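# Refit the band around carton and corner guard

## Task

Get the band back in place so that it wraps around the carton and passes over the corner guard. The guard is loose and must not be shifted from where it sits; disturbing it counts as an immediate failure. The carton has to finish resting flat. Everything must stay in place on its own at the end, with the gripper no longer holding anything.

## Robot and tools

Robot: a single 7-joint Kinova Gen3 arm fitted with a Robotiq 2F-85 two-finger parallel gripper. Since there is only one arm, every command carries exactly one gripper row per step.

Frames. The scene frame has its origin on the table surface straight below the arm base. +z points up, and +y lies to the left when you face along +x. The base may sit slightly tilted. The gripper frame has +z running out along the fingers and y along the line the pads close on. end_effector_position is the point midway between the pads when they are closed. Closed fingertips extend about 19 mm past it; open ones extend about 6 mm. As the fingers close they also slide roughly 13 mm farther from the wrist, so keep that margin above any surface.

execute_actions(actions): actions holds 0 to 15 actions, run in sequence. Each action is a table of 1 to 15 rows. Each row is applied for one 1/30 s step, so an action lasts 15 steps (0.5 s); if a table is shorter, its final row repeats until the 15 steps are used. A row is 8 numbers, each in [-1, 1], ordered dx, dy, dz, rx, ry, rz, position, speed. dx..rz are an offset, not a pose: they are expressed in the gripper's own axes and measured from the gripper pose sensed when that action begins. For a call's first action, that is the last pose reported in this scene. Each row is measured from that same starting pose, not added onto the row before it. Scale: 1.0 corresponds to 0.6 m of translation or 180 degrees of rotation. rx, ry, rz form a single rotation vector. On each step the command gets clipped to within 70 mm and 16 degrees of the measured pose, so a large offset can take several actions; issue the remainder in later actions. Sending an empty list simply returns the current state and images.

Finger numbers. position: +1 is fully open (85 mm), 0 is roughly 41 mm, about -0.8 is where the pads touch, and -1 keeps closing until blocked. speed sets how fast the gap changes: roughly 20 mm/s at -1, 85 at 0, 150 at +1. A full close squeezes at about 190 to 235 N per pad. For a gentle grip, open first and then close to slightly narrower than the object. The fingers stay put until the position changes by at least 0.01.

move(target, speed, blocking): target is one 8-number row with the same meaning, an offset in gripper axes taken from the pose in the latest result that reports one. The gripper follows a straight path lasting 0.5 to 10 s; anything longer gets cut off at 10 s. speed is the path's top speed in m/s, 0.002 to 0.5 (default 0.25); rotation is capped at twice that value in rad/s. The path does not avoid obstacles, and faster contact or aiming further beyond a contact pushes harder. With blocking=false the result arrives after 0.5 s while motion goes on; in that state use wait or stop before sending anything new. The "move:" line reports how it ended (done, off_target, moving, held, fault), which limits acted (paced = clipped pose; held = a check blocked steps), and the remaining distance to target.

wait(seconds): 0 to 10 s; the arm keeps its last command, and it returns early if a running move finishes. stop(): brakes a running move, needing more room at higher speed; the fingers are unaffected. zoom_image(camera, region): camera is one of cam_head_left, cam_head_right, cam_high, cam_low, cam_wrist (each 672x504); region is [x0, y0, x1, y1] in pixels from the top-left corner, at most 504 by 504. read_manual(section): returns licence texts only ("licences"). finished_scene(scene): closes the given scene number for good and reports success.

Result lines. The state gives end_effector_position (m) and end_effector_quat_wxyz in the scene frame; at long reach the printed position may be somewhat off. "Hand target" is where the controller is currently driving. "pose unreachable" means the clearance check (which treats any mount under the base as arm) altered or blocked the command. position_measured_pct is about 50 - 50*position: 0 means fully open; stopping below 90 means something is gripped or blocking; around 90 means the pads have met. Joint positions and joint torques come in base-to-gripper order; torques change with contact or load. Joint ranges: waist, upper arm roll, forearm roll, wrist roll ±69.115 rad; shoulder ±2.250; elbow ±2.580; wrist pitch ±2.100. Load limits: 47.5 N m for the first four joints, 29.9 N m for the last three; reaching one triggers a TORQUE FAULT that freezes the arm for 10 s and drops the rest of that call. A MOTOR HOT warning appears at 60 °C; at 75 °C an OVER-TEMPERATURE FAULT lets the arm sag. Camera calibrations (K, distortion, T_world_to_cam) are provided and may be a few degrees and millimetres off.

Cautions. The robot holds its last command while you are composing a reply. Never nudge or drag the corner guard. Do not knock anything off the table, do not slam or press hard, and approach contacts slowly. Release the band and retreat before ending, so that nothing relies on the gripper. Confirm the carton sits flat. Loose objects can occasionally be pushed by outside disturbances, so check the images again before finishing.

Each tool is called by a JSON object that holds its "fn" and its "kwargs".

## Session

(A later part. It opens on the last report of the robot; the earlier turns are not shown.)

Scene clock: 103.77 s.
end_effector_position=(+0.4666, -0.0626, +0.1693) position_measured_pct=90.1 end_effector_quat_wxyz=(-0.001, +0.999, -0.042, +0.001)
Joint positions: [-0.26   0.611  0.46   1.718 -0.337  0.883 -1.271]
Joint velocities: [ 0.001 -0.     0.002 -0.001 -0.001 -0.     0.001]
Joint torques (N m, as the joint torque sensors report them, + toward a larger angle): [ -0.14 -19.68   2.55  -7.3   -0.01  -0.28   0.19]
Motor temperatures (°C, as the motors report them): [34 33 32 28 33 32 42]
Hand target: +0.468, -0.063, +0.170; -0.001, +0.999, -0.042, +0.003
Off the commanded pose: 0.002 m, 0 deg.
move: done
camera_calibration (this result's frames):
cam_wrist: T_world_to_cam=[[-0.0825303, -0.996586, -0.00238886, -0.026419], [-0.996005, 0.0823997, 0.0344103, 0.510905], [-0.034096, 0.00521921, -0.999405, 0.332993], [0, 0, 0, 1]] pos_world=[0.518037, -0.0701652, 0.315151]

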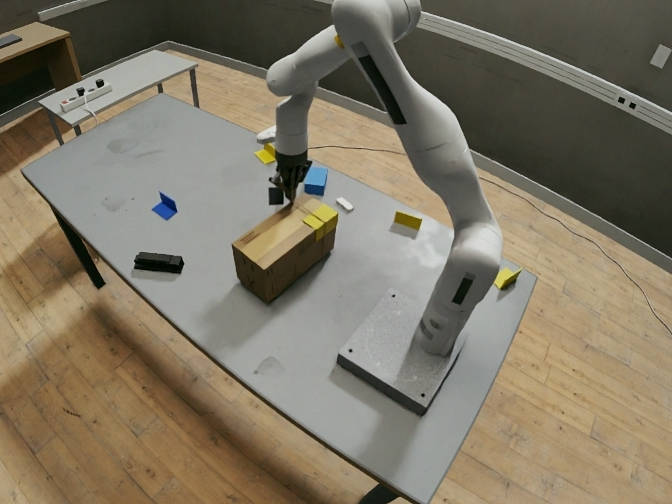

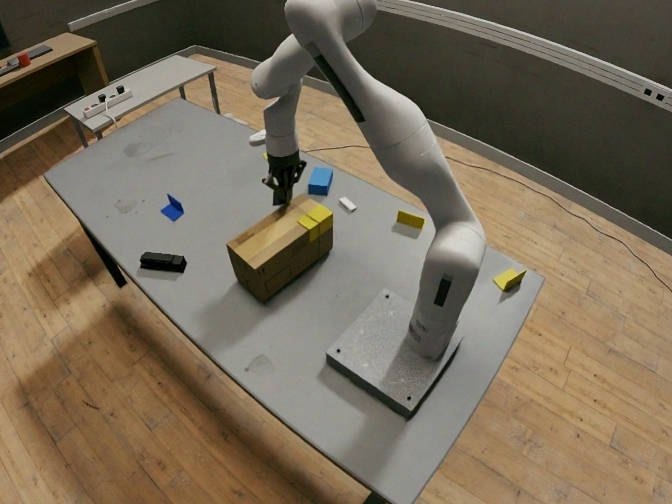

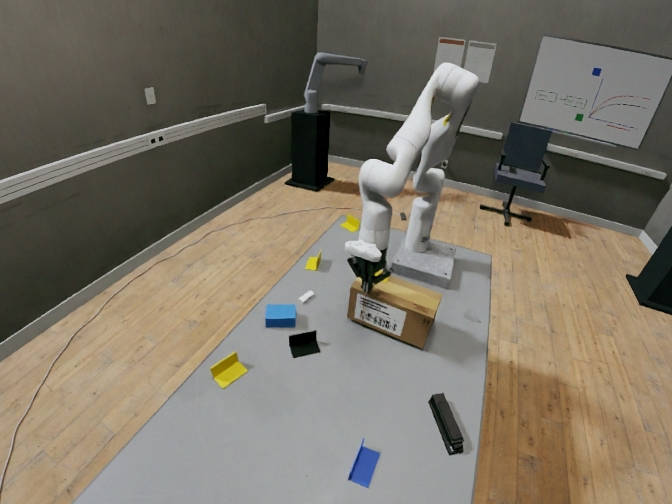

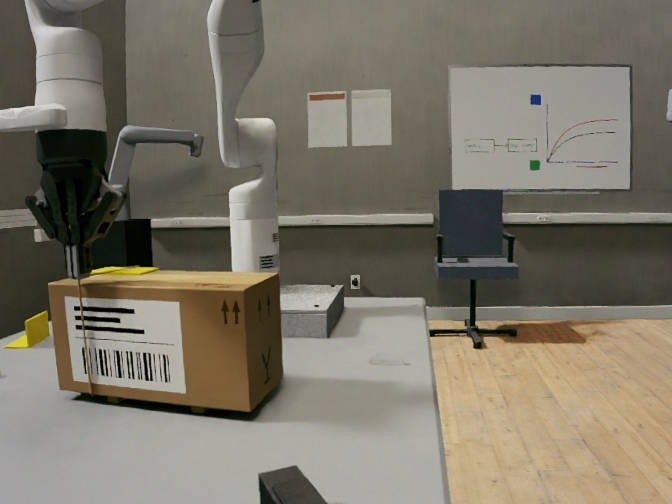

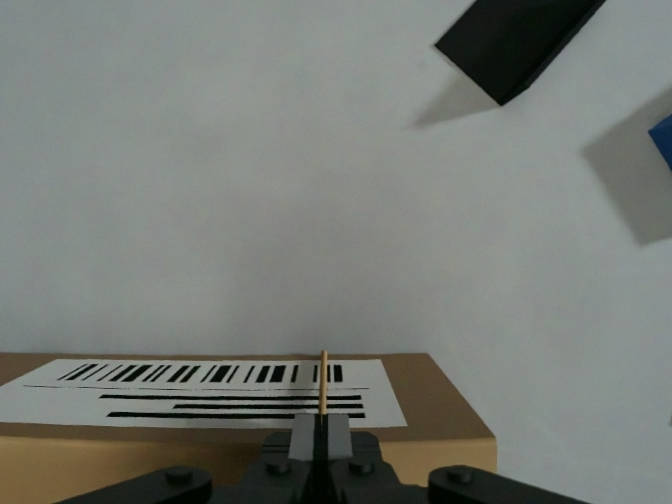

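{"fn": "move", "kwargs": {"target": [-0.007,0.001,0.010,0,0,0,-0.83,-1], "speed": 0.015}}

{"fn": "move", "kwargs": {"target": [0,0,0,0,0,0,-0.70,-1]}}

{"fn": "move", "kwargs": {"target": [0,0,-0.03,0,0,0,-0.70,-1], "speed": 0.04}}

{"fn": "move", "kwargs": {"target": [-0.13,0,-0.08,0,0,0,-0.70,-1], "speed": 0.1}}

{"fn": "zoom_image", "kwargs": {"camera": "cam_head_left", "region": [265,185,345,265]}}

{"fn": "zoom_image", "kwargs": {"camera": "cam_low", "region": [40,250,300,430]}}

Scene clock: 108.37 s.
end_effector_position=(+0.4625, -0.0628, +0.1634) position_measured_pct=90.1 end_effector_quat_wxyz=(-0.001, +0.999, -0.042, +0.001)
Joint positions: [-0.258  0.612  0.456  1.739 -0.342  0.86  -1.264]
Joint velocities: [ 0.    -0.001 -0.     0.001  0.    -0.     0.   ]
Joint torques (N m, as the joint torque sensors report them, + toward a larger angle): [ -0.16 -18.17   2.08  -5.28  -0.1   -0.04   0.25]
Motor temperatures (°C, as the motors report them): [34 33 32 28 33 32 42]
Hand target: +0.462, -0.063, +0.163; -0.001, +0.999, -0.042, +0.001
Off the commanded pose: 0.000 m, 0 deg.
move: done
camera_calibration (this result's frames):
cam_wrist: T_world_to_cam=[[-0.0823854, -0.996597, -0.00256147, -0.0269447], [-0.996023, 0.0822498, 0.0342625, 0.507017], [-0.0339352, 0.00537401, -0.99941, 0.326866], [0, 0, 0, 1]] pos_world=[0.513873, -0.0703117, 0.309233]

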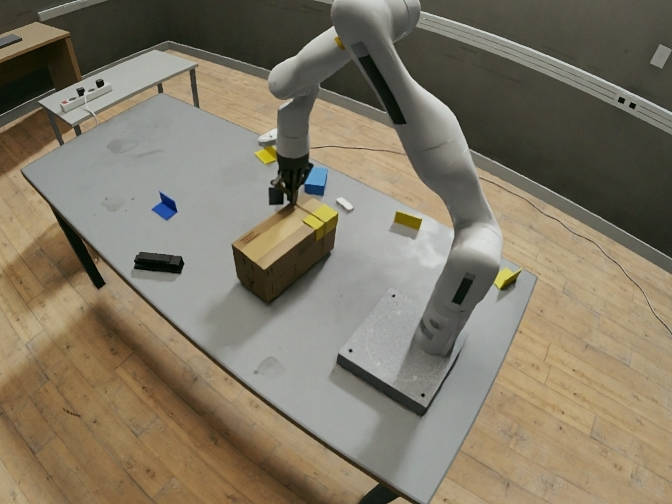

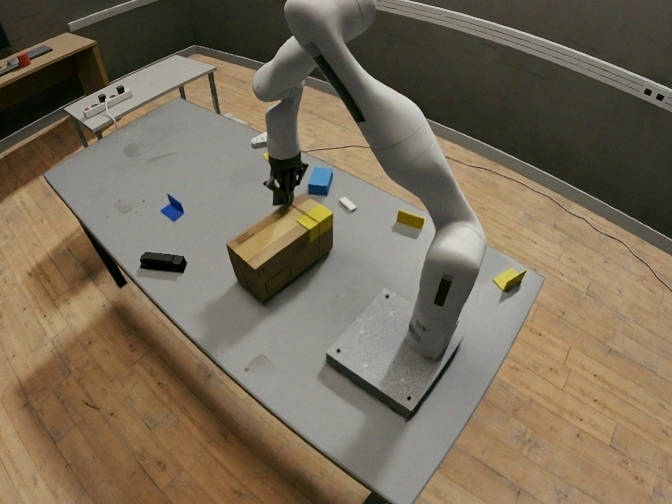

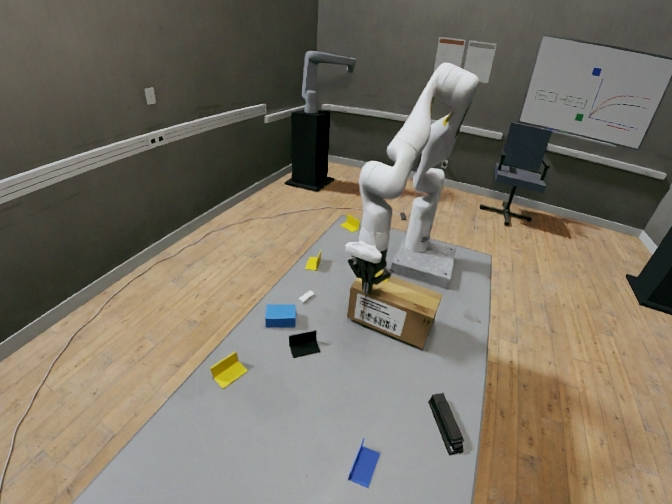

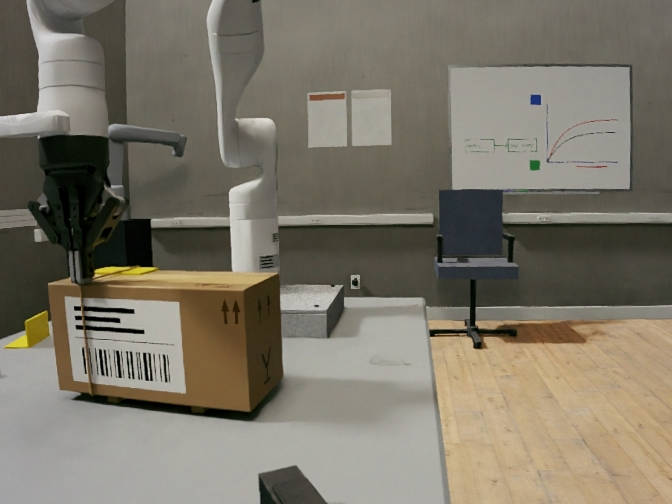

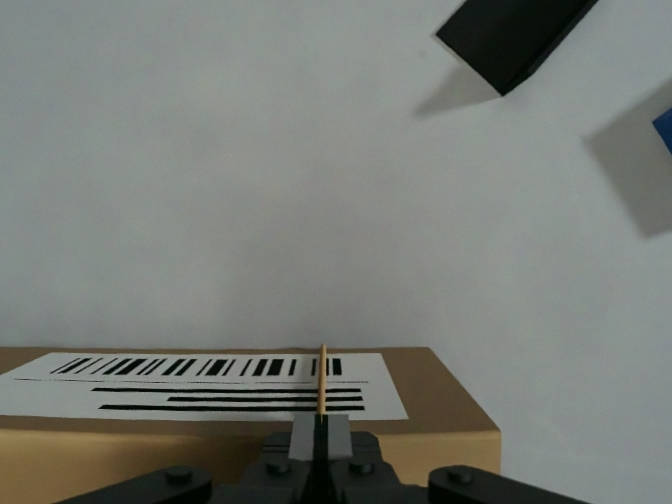

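Scene clock: 108.90 s.
end_effector_position=(+0.4625, -0.0627, +0.1634) position_measured_pct=84.9 end_effector_quat_wxyz=(-0.001, +0.999, -0.041, +0.001)
Joint positions: [-0.258  0.612  0.456  1.739 -0.342  0.86  -1.264]
Joint velocities: [ 0.001  0.     0.    -0.     0.    -0.001 -0.   ]
Joint torques (N m, as the joint torque sensors report them, + toward a larger angle): [ -0.04 -18.15   2.18  -5.98  -0.02  -0.2    0.3 ]
Motor temperatures (°C, as the motors report them): [34 33 32 28 33 32 42]
Hand target: +0.462, -0.063, +0.163; -0.001, +0.999, -0.042, +0.001
Off the commanded pose: 0.000 m, 0 deg.
move: done
camera_calibration (this result's frames):
cam_wrist: T_world_to_cam=[[-0.0823398, -0.996601, -0.00260244, -0.0269186], [-0.996024, 0.0822025, 0.0343223, 0.506987], [-0.0339917, 0.00541818, -0.999407, 0.326878], [0, 0, 0, 1]] pos_world=[0.513866, -0.0702738, 0.309213]

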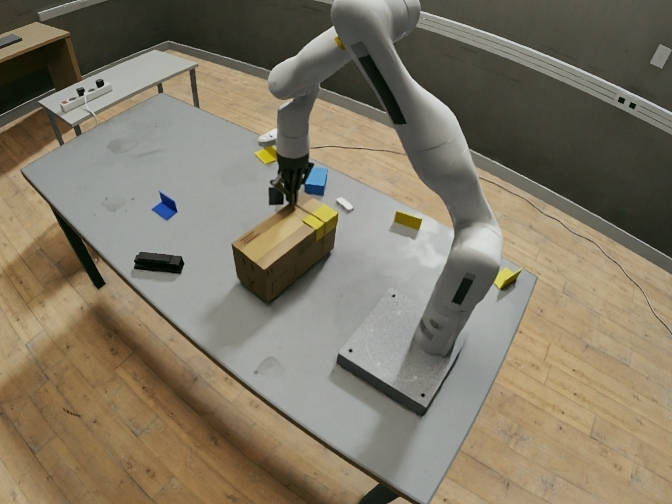

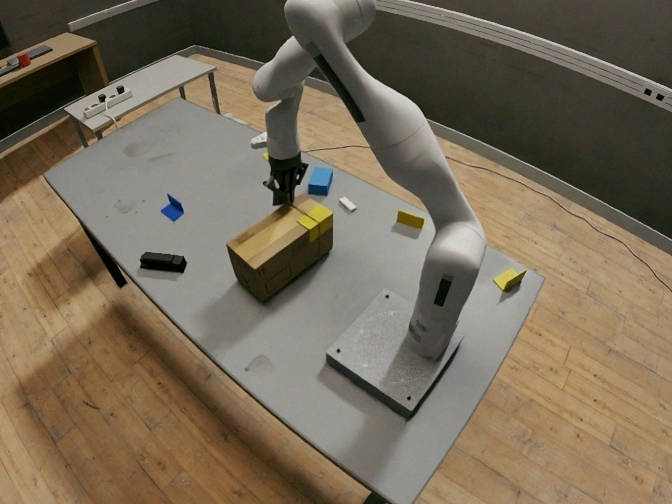

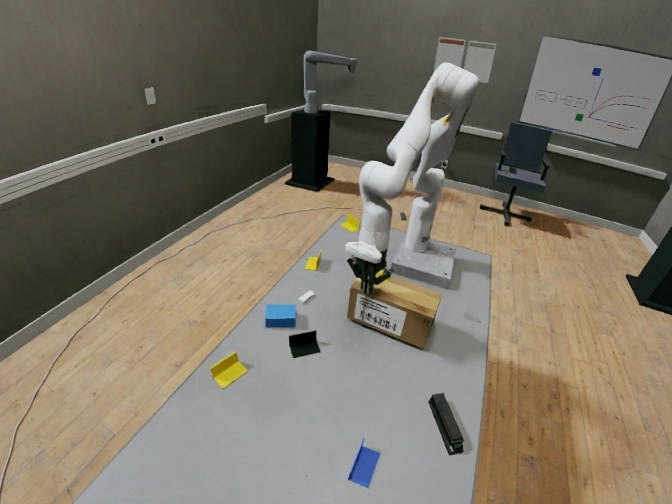

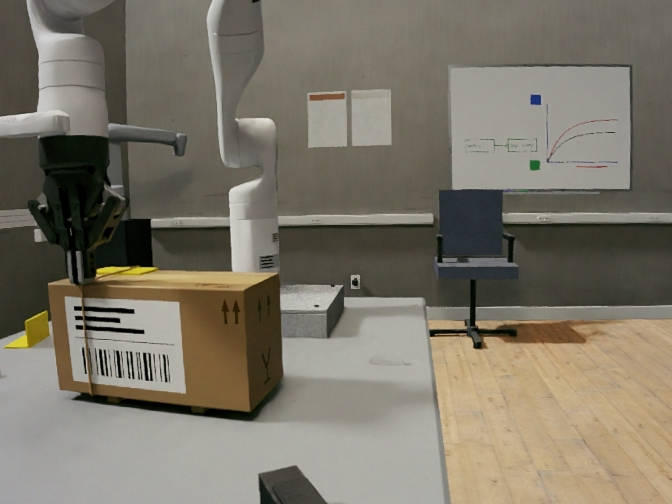

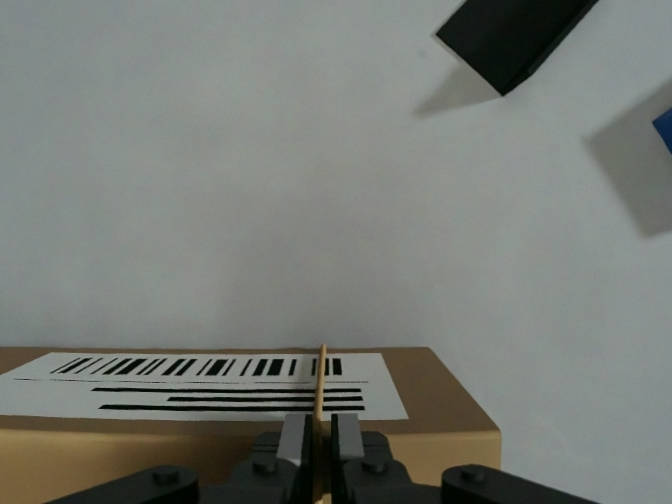

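Scene clock: 109.63 s.
end_effector_position=(+0.4623, -0.0629, +0.1813) position_measured_pct=84.9 end_effector_quat_wxyz=(-0.001, +0.999, -0.042, +0.001)
Joint positions: [-0.268  0.585  0.471  1.719 -0.325  0.906 -1.278]
Joint velocities: [-0.001 -0.002 -0.    -0.002 -0.    -0.    -0.   ]
Joint torques (N m, as the joint torque sensors report them, + toward a larger angle): [ -0.15 -18.31   1.98  -6.33   0.06  -0.14   0.14]
Motor temperatures (°C, as the motors report them): [34 33 32 28 33 32 42]
Hand target: +0.462, -0.063, +0.181; -0.001, +0.999, -0.042, +0.001
Off the commanded pose: 0.000 m, 0 deg.
move: done
camera_calibration (this result's frames):
cam_wrist: T_world_to_cam=[[-0.0825487, -0.996584, -0.00240096, -0.0269593], [-0.996, 0.0824172, 0.0345214, 0.506211], [-0.0342056, 0.00524105, -0.999401, 0.344869], [0, 0, 0, 1]] pos_world=[0.513757, -0.0703951, 0.327123]

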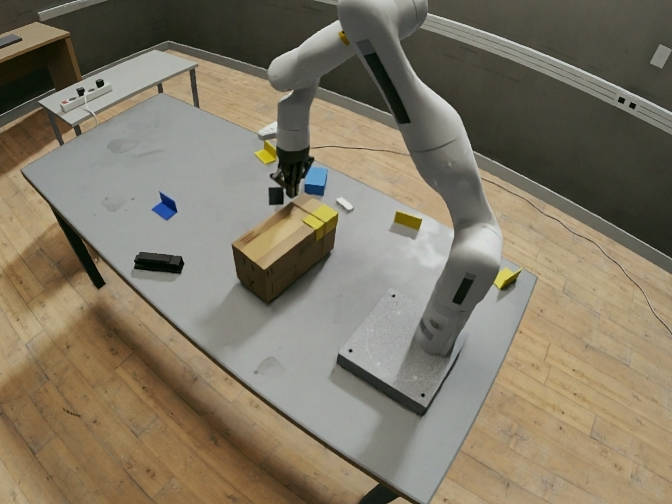

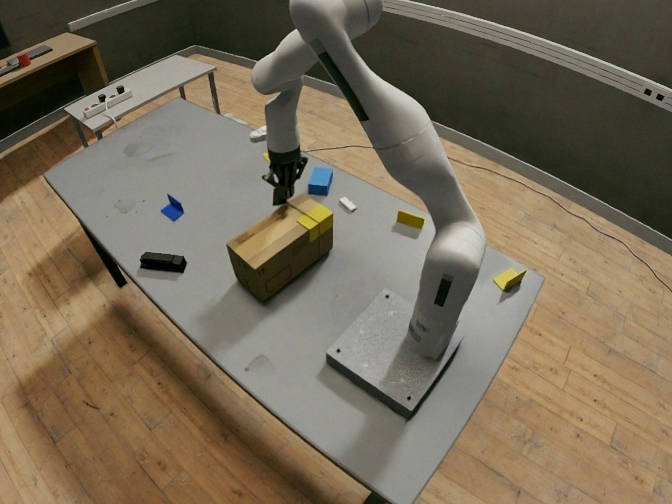

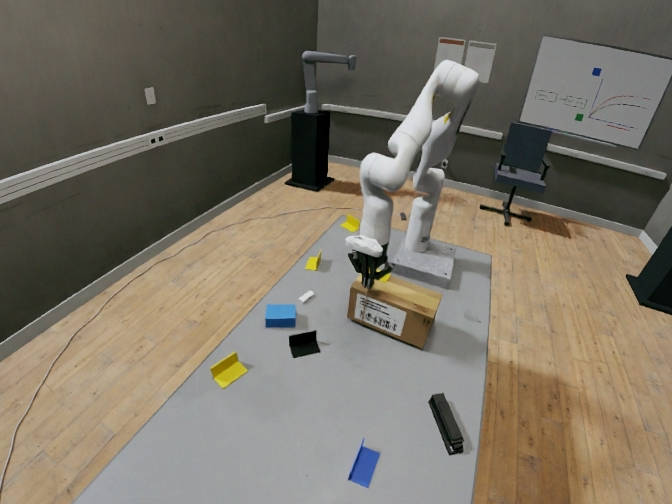

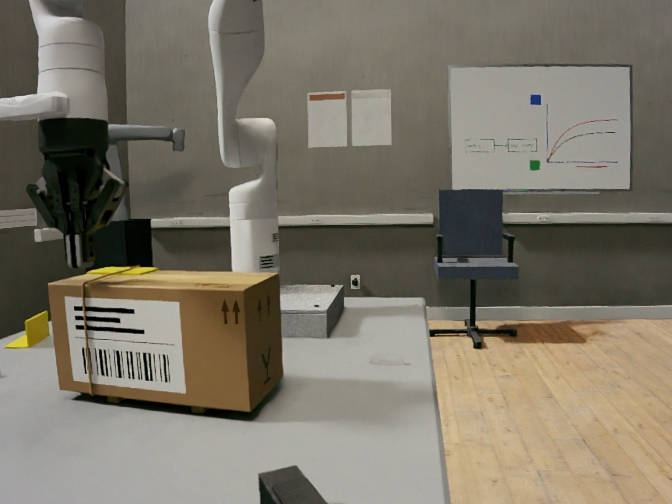

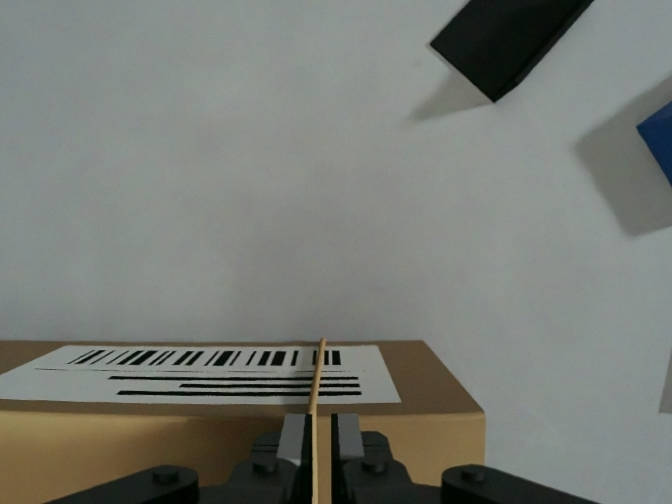

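Scene clock: 110.87 s.
end_effector_position=(+0.3843, -0.0565, +0.2286) position_measured_pct=84.9 end_effector_quat_wxyz=(-0.000, +0.999, -0.042, +0.001)
Joint positions: [-0.361  0.356  0.53   1.911 -0.223  0.924 -1.339]
Joint velocities: [-0.005 -0.01  -0.003  0.     0.001 -0.    -0.001]
Joint torques (N m, as the joint torque sensors report them, + toward a larger angle): [  0.15 -13.54   1.21  -6.78   0.14  -0.07   0.4 ]
Motor temperatures (°C, as the motors report them): [34 33 32 28 33 32 42]
Hand target: +0.384, -0.056, +0.229; -0.000, +0.999, -0.042, +0.001
Off the commanded pose: 0.001 m, 0 deg.
move: done
camera_calibration (this result's frames):
cam_wrist: T_world_to_cam=[[-0.0831756, -0.996533, -0.00172072, -0.0268922], [-0.995915, 0.0830629, 0.0354015, 0.426152], [-0.0351359, 0.00465823, -0.999372, 0.389778], [0, 0, 0, 1]] pos_world=[0.43587, -0.0640121, 0.3744]

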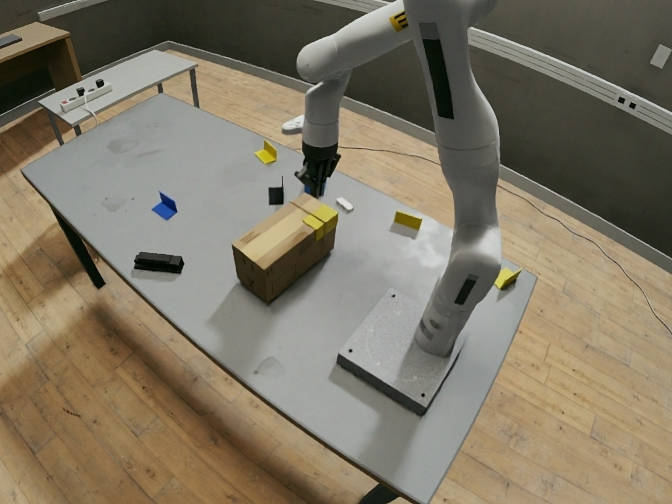

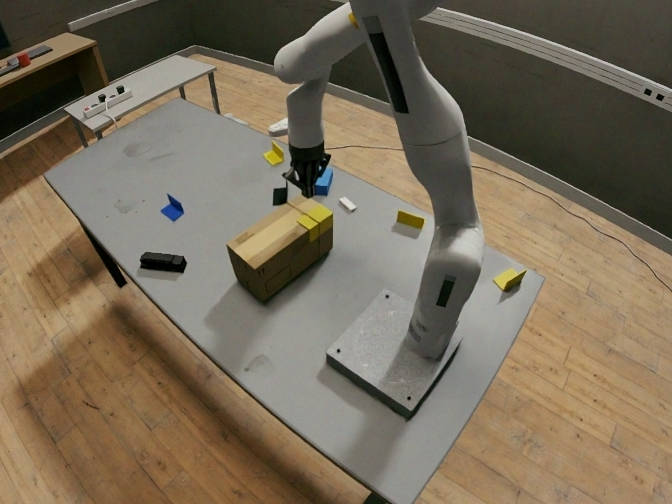

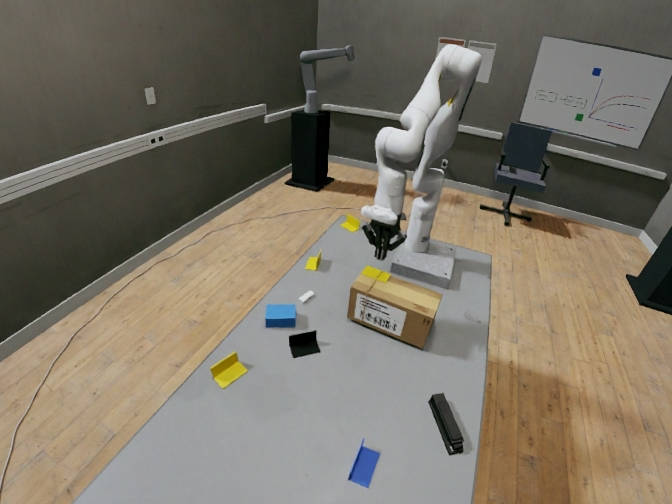

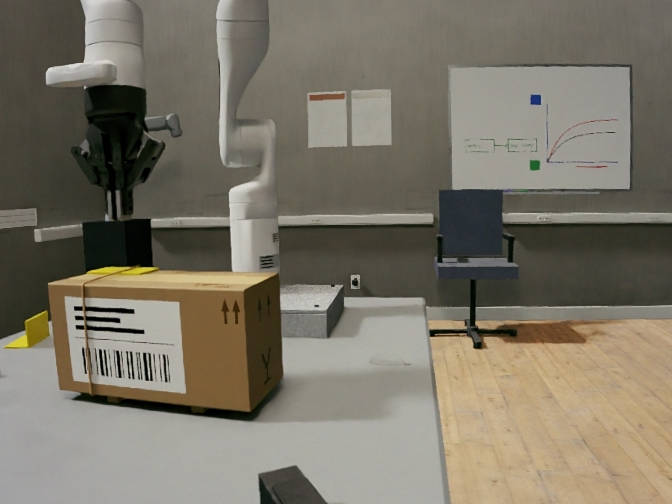

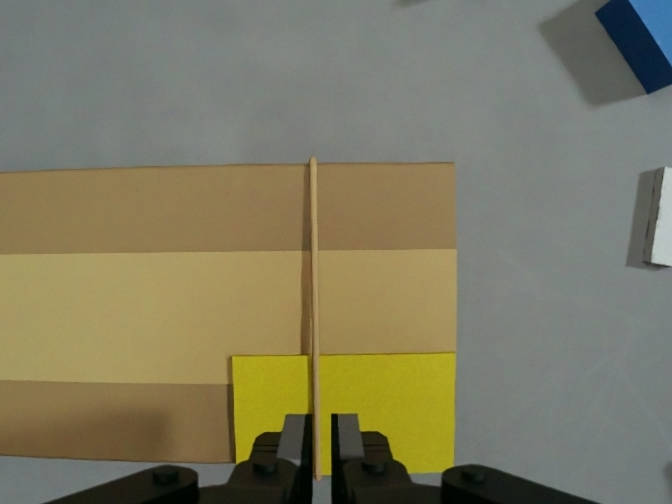

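Region (265, 185, 345, 265) of cam_head_left's 672x504 image, scaled by 6.300, with more detail than that image has.

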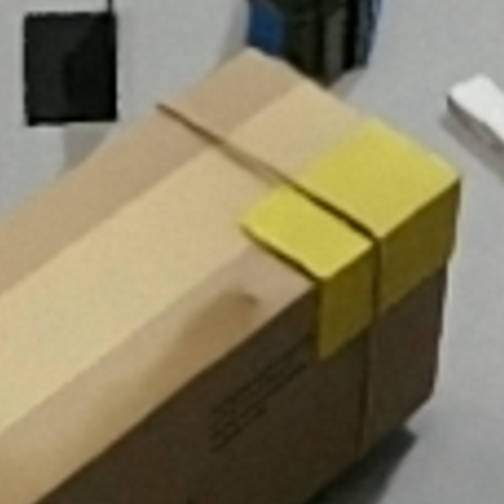

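Region (40, 250, 300, 430) of cam_low's 672x504 image, scaled by 1.938, with more detail than that image has; it fills the top 349 rows of this view, and the rest is white.

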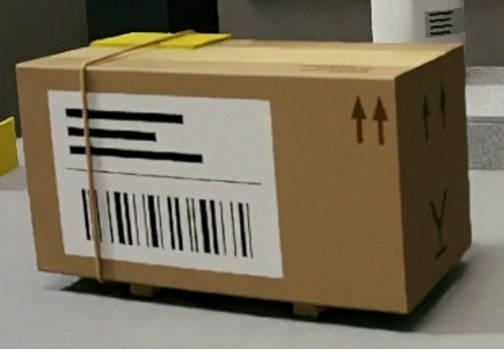

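Square now.

{"fn": "finished_scene", "kwargs": {"scene": 2}}

The scene is finished: the task was done.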